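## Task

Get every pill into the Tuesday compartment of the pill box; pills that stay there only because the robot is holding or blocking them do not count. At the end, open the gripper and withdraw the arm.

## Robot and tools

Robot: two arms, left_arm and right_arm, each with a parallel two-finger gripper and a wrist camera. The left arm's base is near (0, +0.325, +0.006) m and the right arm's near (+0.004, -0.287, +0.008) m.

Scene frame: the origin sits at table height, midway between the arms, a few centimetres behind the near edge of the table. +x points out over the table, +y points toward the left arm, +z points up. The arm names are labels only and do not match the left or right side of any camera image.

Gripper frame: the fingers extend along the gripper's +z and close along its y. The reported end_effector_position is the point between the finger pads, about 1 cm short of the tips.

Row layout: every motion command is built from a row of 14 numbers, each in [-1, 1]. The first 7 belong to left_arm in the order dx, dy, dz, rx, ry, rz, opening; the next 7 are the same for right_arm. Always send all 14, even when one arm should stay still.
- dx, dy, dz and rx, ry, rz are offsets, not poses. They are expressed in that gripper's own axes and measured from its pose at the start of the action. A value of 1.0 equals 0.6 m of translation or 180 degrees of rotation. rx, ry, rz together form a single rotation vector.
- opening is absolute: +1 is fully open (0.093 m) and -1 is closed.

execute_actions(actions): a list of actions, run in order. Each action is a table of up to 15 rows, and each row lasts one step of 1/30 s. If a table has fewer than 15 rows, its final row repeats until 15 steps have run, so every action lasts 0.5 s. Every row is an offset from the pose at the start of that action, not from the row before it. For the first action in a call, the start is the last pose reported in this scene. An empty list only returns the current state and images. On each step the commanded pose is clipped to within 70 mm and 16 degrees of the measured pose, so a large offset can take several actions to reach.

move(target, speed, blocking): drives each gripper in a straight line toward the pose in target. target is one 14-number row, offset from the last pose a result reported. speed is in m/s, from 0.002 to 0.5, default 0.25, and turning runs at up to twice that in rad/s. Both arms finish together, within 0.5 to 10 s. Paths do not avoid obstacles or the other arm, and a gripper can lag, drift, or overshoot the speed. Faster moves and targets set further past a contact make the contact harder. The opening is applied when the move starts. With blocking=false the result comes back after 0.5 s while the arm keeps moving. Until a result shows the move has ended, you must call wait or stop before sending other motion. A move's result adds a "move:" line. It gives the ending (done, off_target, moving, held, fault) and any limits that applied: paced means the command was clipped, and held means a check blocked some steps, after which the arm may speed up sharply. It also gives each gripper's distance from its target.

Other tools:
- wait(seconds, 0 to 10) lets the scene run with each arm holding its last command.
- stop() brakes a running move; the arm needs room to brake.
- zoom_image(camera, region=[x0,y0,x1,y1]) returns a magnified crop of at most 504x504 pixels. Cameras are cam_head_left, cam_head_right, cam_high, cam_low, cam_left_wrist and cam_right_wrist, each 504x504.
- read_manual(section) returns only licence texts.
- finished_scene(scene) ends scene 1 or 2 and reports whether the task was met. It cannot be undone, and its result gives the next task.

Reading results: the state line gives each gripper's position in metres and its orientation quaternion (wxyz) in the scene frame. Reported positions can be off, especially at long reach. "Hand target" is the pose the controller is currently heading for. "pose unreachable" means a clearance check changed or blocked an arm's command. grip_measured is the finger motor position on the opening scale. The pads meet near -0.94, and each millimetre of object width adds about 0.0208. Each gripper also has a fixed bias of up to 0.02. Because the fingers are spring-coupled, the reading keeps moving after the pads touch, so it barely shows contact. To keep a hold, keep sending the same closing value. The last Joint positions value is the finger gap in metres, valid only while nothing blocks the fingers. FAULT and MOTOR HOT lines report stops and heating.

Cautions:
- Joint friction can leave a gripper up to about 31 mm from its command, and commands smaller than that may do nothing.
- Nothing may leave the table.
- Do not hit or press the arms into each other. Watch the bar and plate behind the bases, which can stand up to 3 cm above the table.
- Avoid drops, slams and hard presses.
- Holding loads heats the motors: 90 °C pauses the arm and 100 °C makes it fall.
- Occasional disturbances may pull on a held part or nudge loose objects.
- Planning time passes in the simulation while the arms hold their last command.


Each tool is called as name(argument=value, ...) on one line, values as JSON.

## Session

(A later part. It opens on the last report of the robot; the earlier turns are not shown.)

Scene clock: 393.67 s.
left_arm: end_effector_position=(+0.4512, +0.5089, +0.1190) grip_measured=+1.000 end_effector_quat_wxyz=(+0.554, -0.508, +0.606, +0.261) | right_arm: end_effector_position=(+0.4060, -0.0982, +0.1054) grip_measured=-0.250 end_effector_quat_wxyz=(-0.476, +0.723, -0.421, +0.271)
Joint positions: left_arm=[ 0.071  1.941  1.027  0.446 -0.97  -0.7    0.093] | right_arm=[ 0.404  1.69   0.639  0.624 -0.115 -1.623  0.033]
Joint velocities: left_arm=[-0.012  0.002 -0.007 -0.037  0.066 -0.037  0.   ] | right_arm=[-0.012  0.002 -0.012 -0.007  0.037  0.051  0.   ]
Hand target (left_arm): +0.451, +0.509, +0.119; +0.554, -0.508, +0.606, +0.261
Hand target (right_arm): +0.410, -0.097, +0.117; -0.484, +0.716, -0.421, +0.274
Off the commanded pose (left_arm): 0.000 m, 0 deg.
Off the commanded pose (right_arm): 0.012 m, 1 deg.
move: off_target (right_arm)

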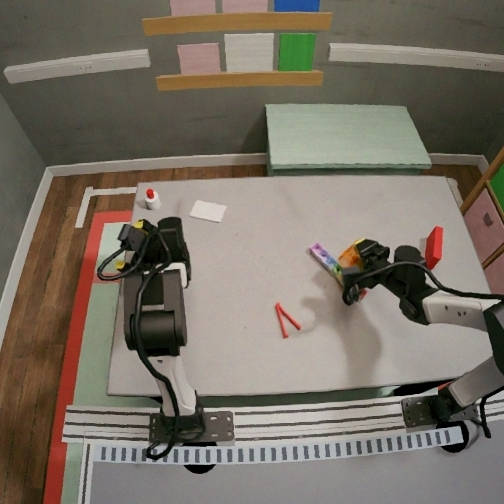

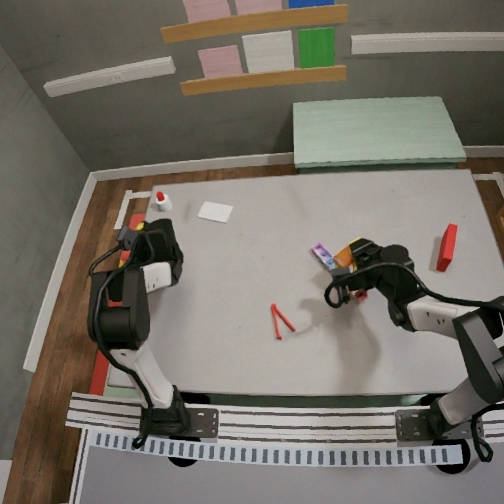

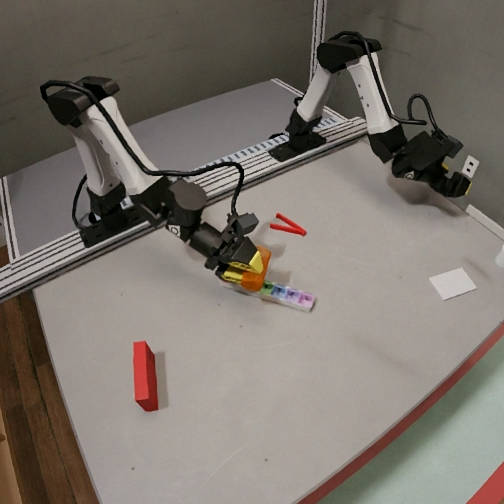

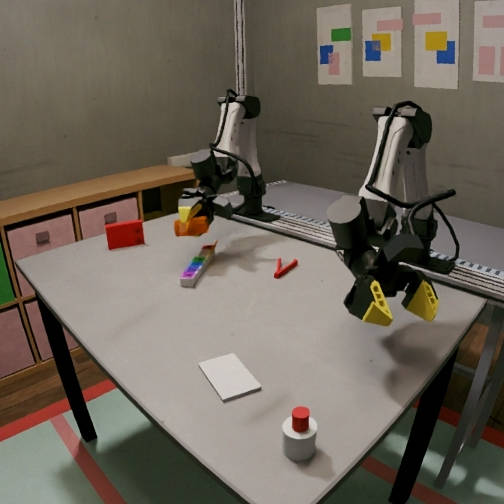

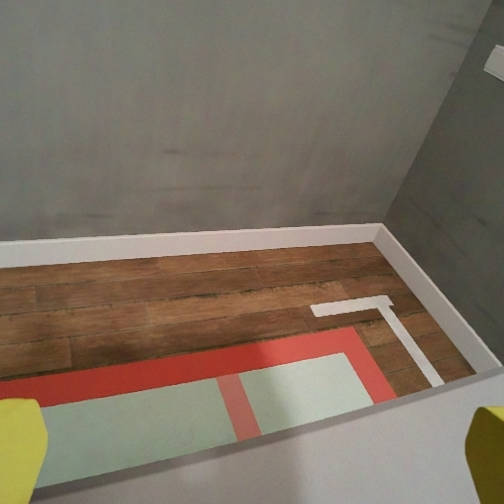

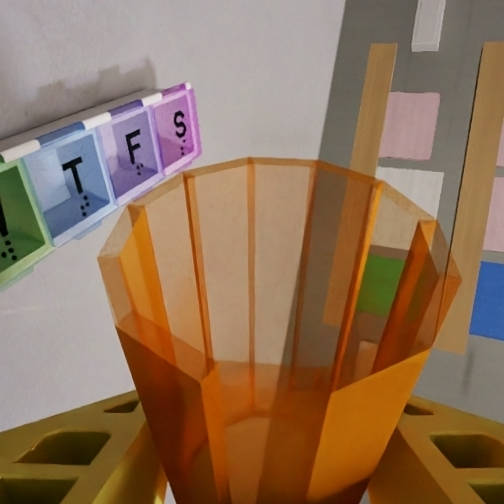

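move(target=[0,0,0,0,0,0,1,0.182,0.054,-0.004,0.103,0.018,0.513,-0.3], speed=0.4)

zoom_image(camera="cam_high", region=[200, 240, 320, 330])

zoom_image(camera="cam_head_right", region=[300, 235, 390, 325])

Scene clock: 408.00 s.
left_arm: end_effector_position=(+0.4512, +0.5089, +0.1190) grip_measured=+1.000 end_effector_quat_wxyz=(+0.554, -0.508, +0.606, +0.261) | right_arm: end_effector_position=(+0.4475, -0.1955, +0.0780) grip_measured=-0.250 end_effector_quat_wxyz=(+0.610, -0.124, +0.778, +0.081)
Joint positions: left_arm=[ 0.071  1.941  1.027  0.446 -0.97  -0.7    0.093] | right_arm=[ 0.165  1.953  0.556  1.142 -0.126 -0.069  0.033]
Joint velocities: left_arm=[ 0.007 -0.012  0.012 -0.066  0.051 -0.022  0.   ] | right_arm=[-0.007  0.002  0.002  0.022  0.051  0.007  0.   ]
Hand target (left_arm): +0.451, +0.509, +0.119; +0.554, -0.508, +0.606, +0.261
Hand target (right_arm): +0.446, -0.200, +0.075; +0.611, -0.114, +0.780, +0.078
Off the commanded pose (left_arm): 0.000 m, 0 deg.
Off the commanded pose (right_arm): 0.005 m, 1 deg.
move: done

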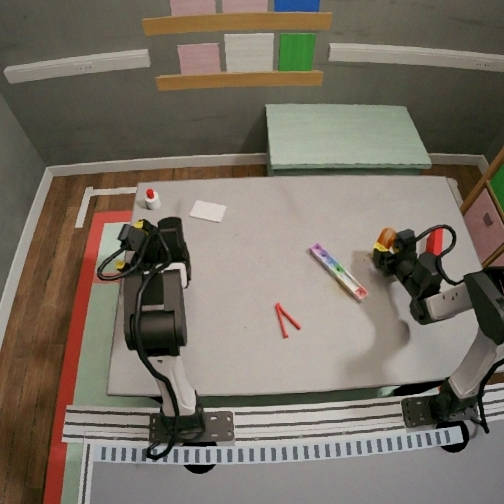

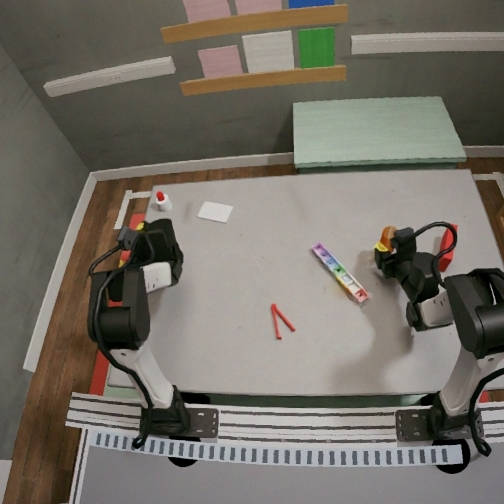

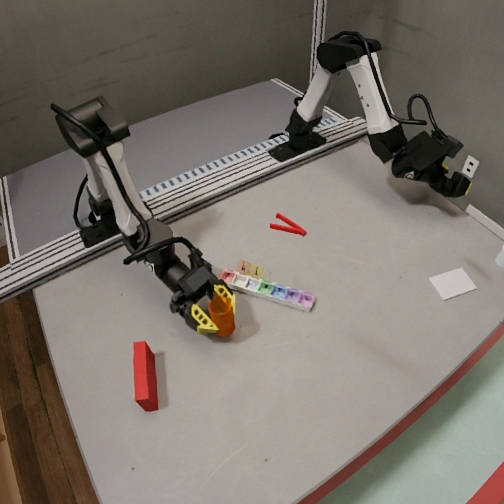

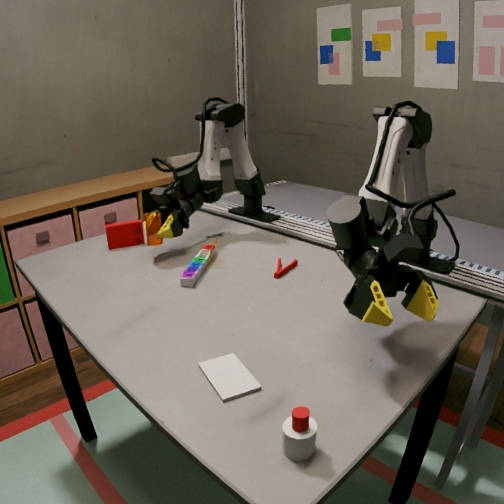

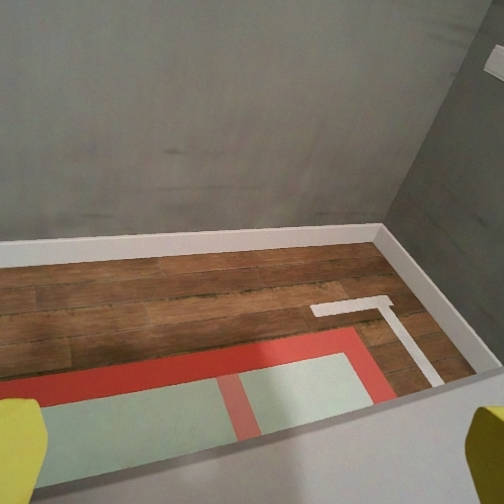

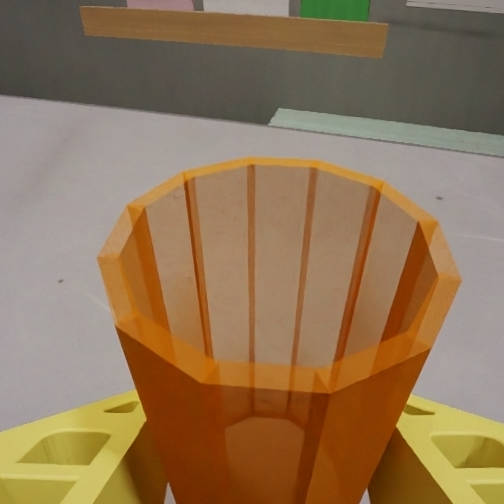

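Region (200, 240, 320, 330) of cam_high's 504x504 image, scaled by 4.200, with more detail than that image has; it fills the top 378 rows of this view, and the rest is white.

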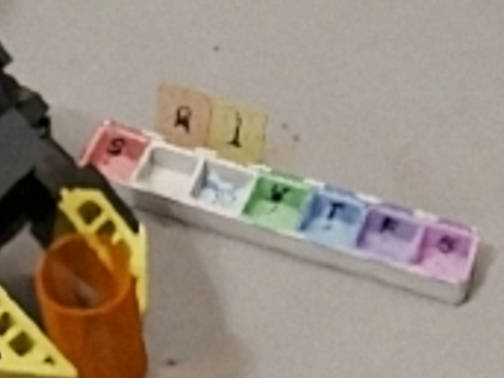

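Region (300, 235, 390, 325) of cam_head_right's 504x504 image, scaled by 5.600, with more detail than that image has.

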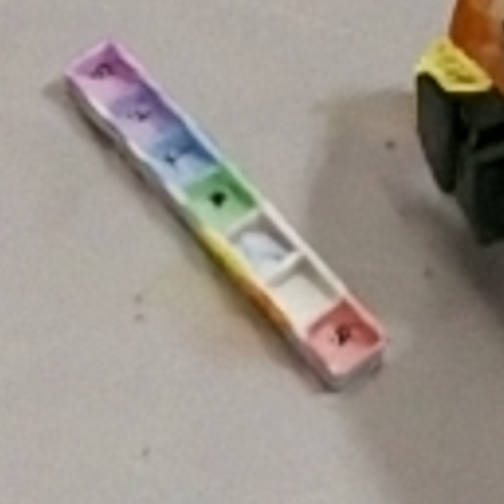

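move(target=[0,0,0,0,0,0,1,0.086,0,0.022,0,0.005,0,-0.3], speed=0.08)

Scene clock: 413.90 s.
left_arm: end_effector_position=(+0.4512, +0.5089, +0.1190) grip_measured=+1.000 end_effector_quat_wxyz=(+0.554, -0.508, +0.606, +0.261) | right_arm: end_effector_position=(+0.4448, -0.1954, +0.0284) grip_measured=-0.250 end_effector_quat_wxyz=(+0.605, -0.123, +0.782, +0.082)
Joint positions: left_arm=[ 0.071  1.941  1.027  0.446 -0.97  -0.7    0.093] | right_arm=[ 0.165  2.186  0.556  1.363 -0.126 -0.066  0.033]
Joint velocities: left_arm=[-0.027 -0.007  0.002  0.081  0.095 -0.037  0.   ] | right_arm=[ 0.007  0.027  0.017  0.051  0.007 -0.022 -0.001]
Hand target (left_arm): +0.451, +0.509, +0.119; +0.554, -0.508, +0.606, +0.261
Hand target (right_arm): +0.448, -0.196, +0.025; +0.604, -0.124, +0.783, +0.080
Off the commanded pose (left_arm): 0.000 m, 0 deg.
Off the commanded pose (right_arm): 0.005 m, 0 deg.
move: done

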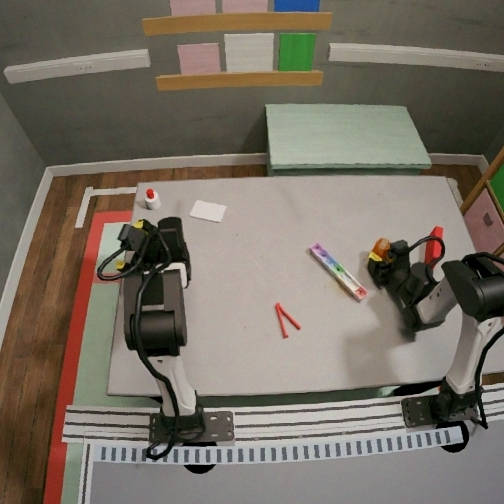

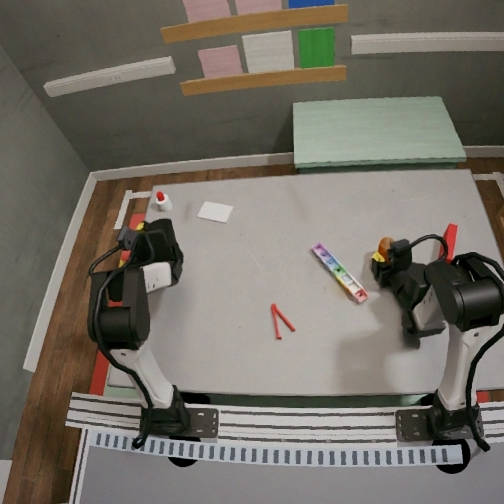

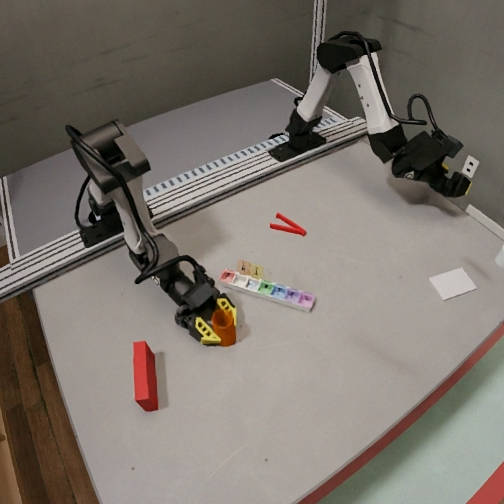

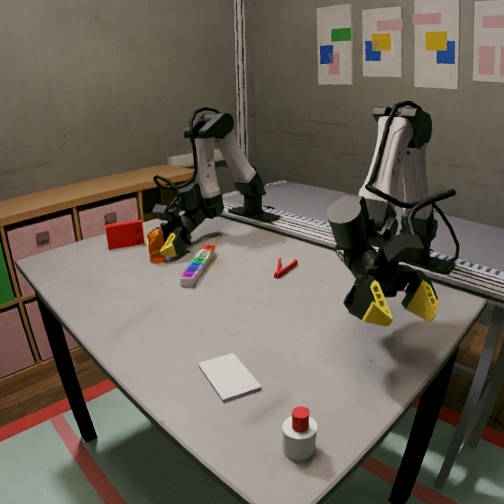

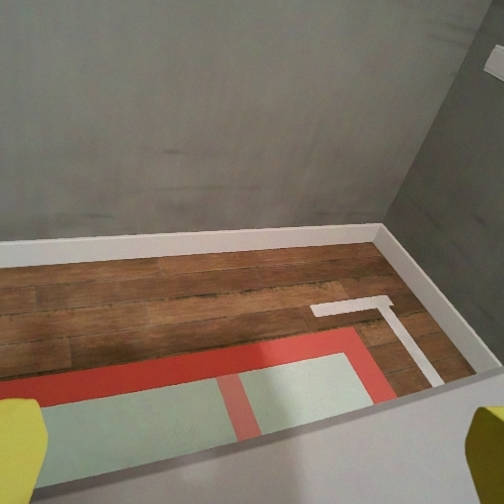

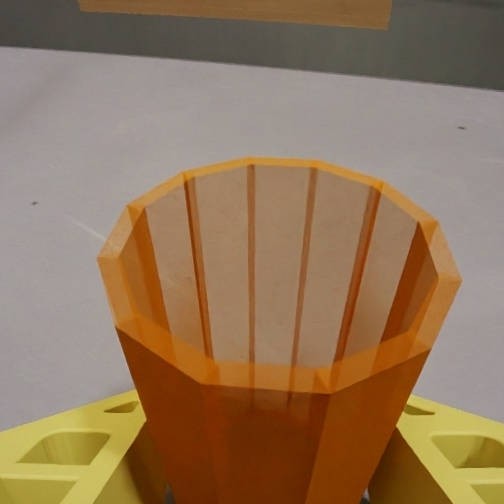

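execute_actions(actions=[[[0,0,0,0,0,0,1,0,0,0,0,0,0,0.6]]])

move(target=[0,0,0,0,0,0,1,-0.14,0,-0.12,0,0.03,0,0.6])

move(target=[0,0,0,0,0,0,1,-0.1,0.05,-0.12,-0.05,0.22,0,0.6], speed=0.3)

Scene clock: 421.03 s.
left_arm: end_effector_position=(+0.4512, +0.5089, +0.1190) grip_measured=+1.000 end_effector_quat_wxyz=(+0.554, -0.508, +0.606, +0.261) | right_arm: end_effector_position=(+0.4449, -0.1954, +0.0284) grip_measured=+0.598 end_effector_quat_wxyz=(+0.605, -0.123, +0.782, +0.082)
Joint positions: left_arm=[ 0.071  1.941  1.027  0.446 -0.97  -0.7    0.093] | right_arm=[ 0.165  2.187  0.556  1.364 -0.126 -0.066  0.074]
Joint velocities: left_arm=[ 0.002  0.012 -0.012 -0.007  0.066 -0.007  0.   ] | right_arm=[ 0.007 -0.017 -0.012 -0.051  0.007  0.066  0.   ]
Hand target (left_arm): +0.451, +0.509, +0.119; +0.554, -0.508, +0.606, +0.261
Hand target (right_arm): +0.445, -0.195, +0.028; +0.605, -0.123, +0.782, +0.082
Off the commanded pose (left_arm): 0.000 m, 0 deg.
Off the commanded pose (right_arm): 0.000 m, 0 deg.

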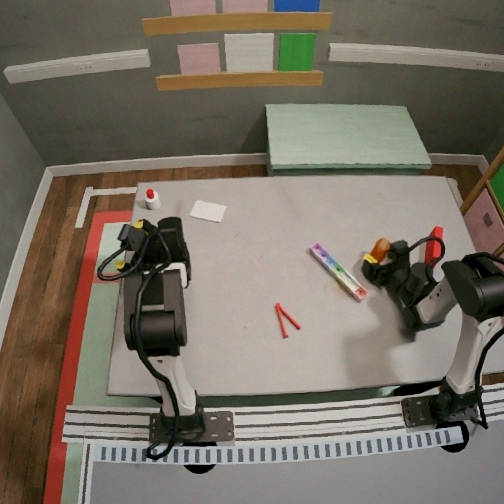

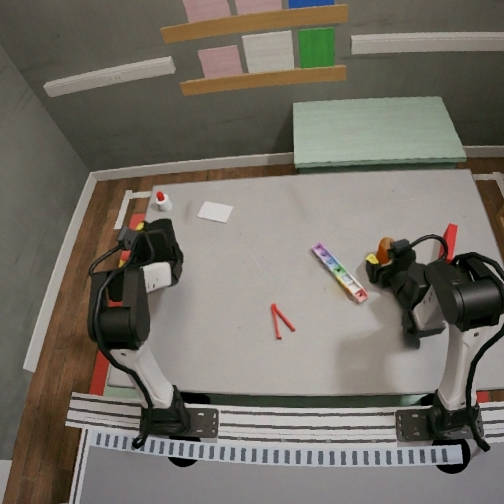

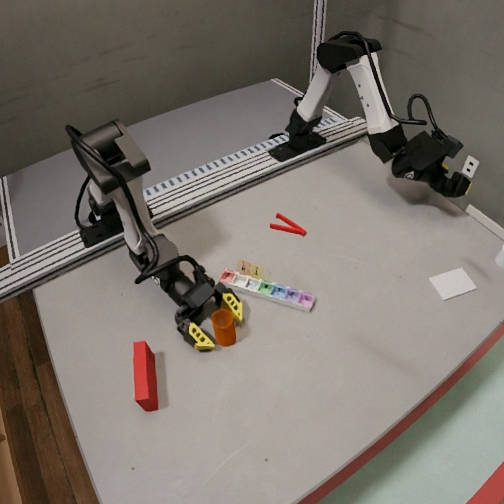

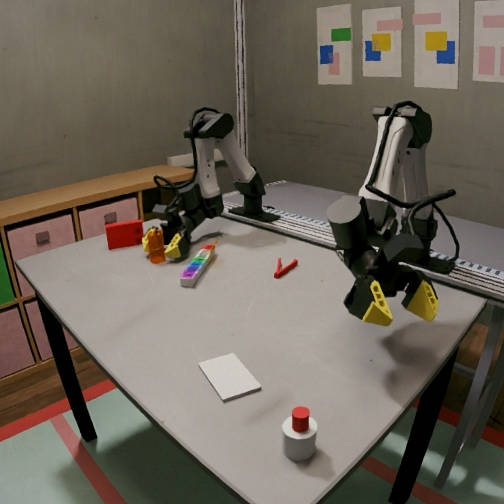

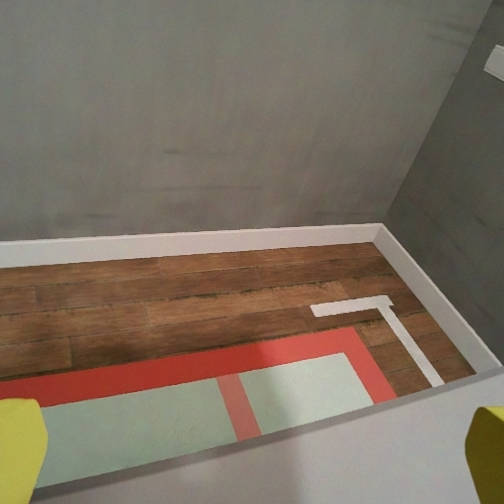

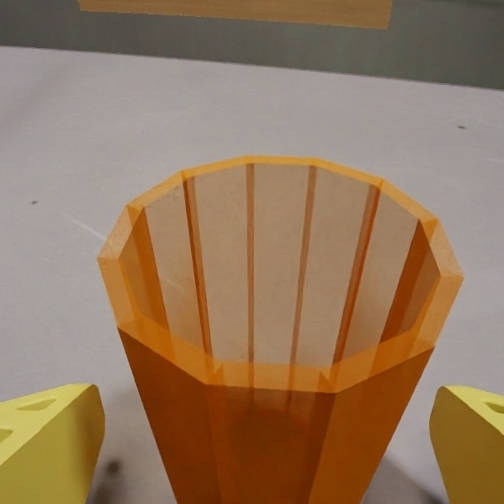

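Scene clock: 422.40 s.
left_arm: end_effector_position=(+0.4512, +0.5089, +0.1190) grip_measured=+1.000 end_effector_quat_wxyz=(+0.554, -0.508, +0.606, +0.261) | right_arm: end_effector_position=(+0.3924, -0.2077, +0.1217) grip_measured=+0.598 end_effector_quat_wxyz=(+0.564, -0.124, +0.812, +0.078)
Joint positions: left_arm=[ 0.071  1.941  1.027  0.446 -0.97  -0.7    0.093] | right_arm=[ 0.158  1.471  0.446  0.654 -0.126 -0.074  0.074]
Joint velocities: left_arm=[ 0.007  0.007 -0.022  0.037 -0.007  0.007  0.   ] | right_arm=[-0.022 -0.002  0.002 -0.022  0.037 -0.007 -0.001]
Hand target (left_arm): +0.451, +0.509, +0.119; +0.554, -0.508, +0.606, +0.261
Hand target (right_arm): +0.398, -0.209, +0.128; +0.568, -0.127, +0.810, +0.077
Off the commanded pose (left_arm): 0.000 m, 0 deg.
Off the commanded pose (right_arm): 0.008 m, 1 deg.
move: done

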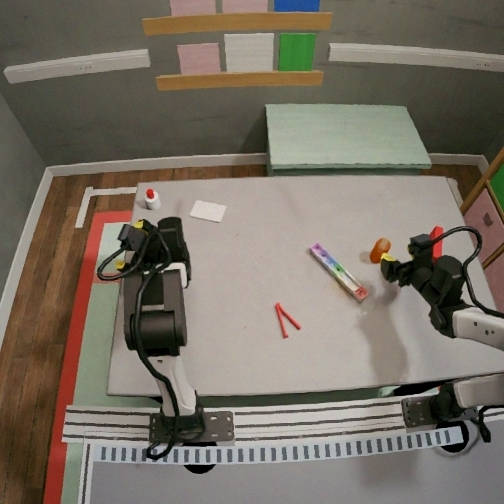

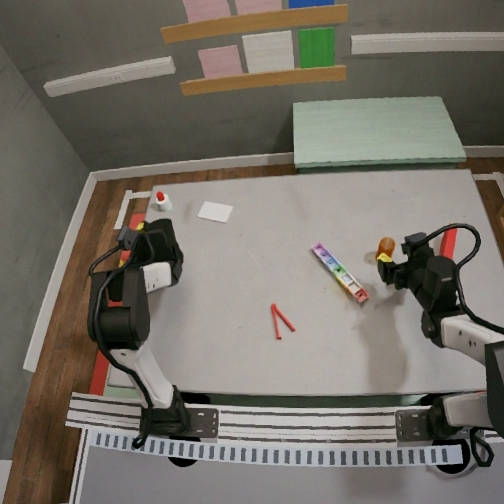

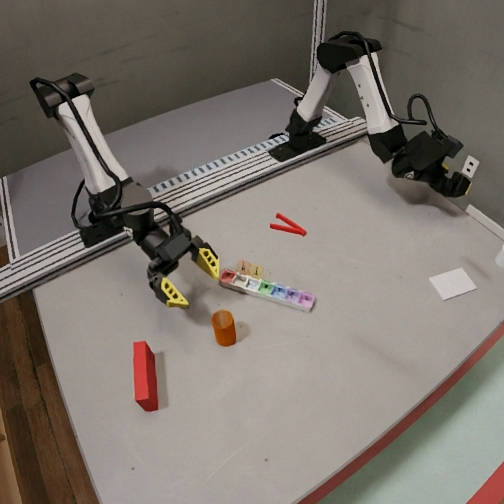

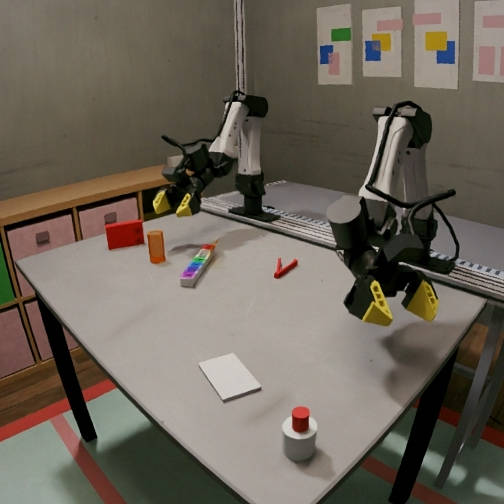

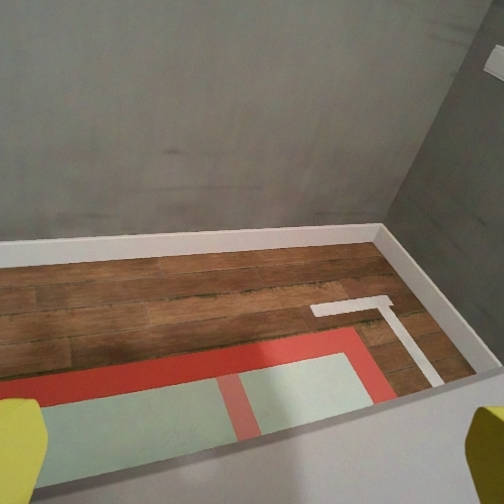

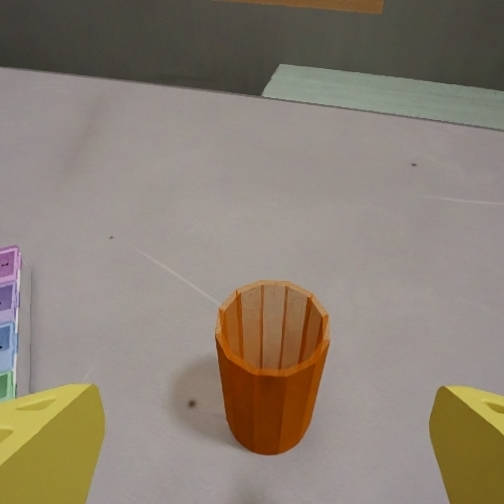

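Scene clock: 424.37 s.
left_arm: end_effector_position=(+0.4512, +0.5089, +0.1190) grip_measured=+1.000 end_effector_quat_wxyz=(+0.554, -0.508, +0.606, +0.261) | right_arm: end_effector_position=(+0.3391, -0.1977, +0.2006) grip_measured=+0.598 end_effector_quat_wxyz=(+0.249, -0.178, +0.948, +0.091)
Joint positions: left_arm=[ 0.071  1.941  1.027  0.446 -0.97  -0.7    0.093] | right_arm=[ 0.193  1.424  1.287 -0.933 -0.166 -0.146  0.074]
Joint velocities: left_arm=[-0.012  0.002 -0.017  0.037  0.051 -0.007  0.   ] | right_arm=[-0.012 -0.002 -0.017 -0.066 -0.007  0.007  0.001]
Hand target (left_arm): +0.451, +0.509, +0.119; +0.554, -0.508, +0.606, +0.261
Hand target (right_arm): +0.339, -0.192, +0.203; +0.245, -0.188, +0.946, +0.097
Off the commanded pose (left_arm): 0.000 m, 0 deg.
Off the commanded pose (right_arm): 0.007 m, 1 deg.
move: done

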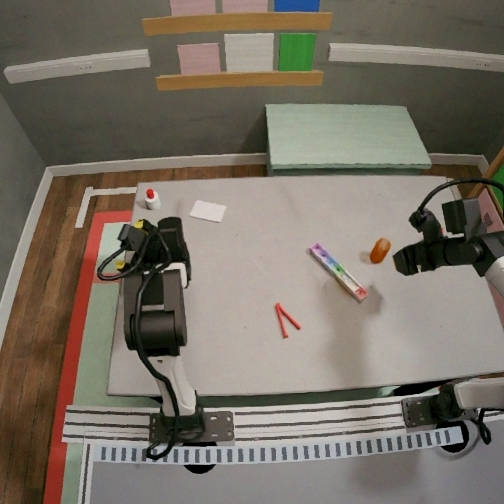

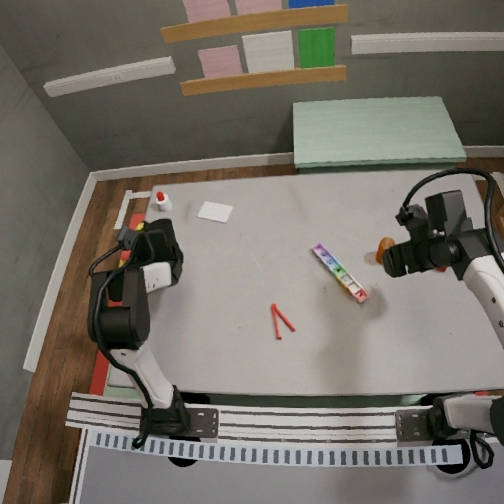

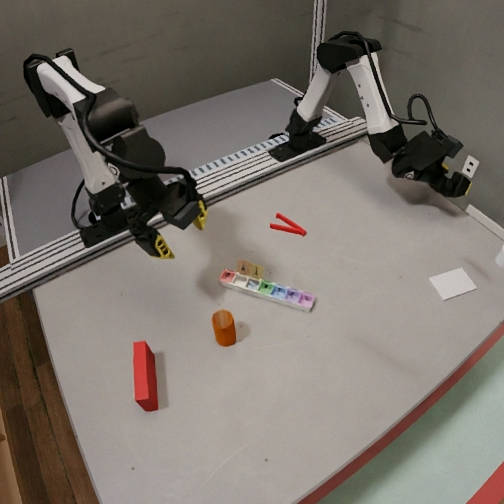

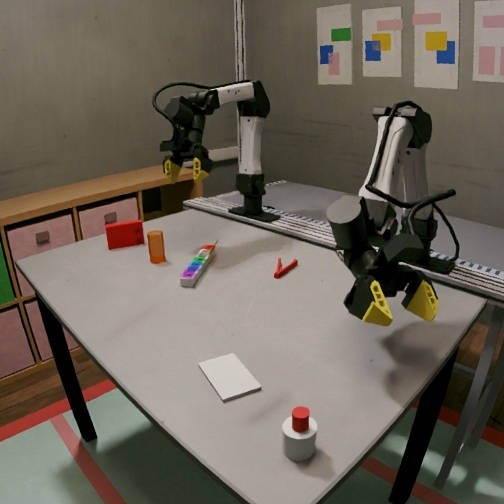

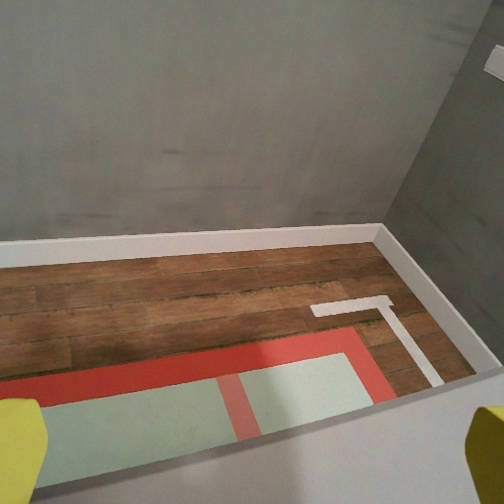

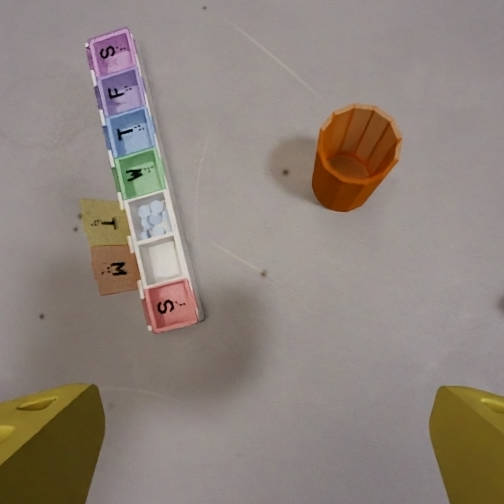

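finished_scene(scene=1)

The scene is finished: the task was done.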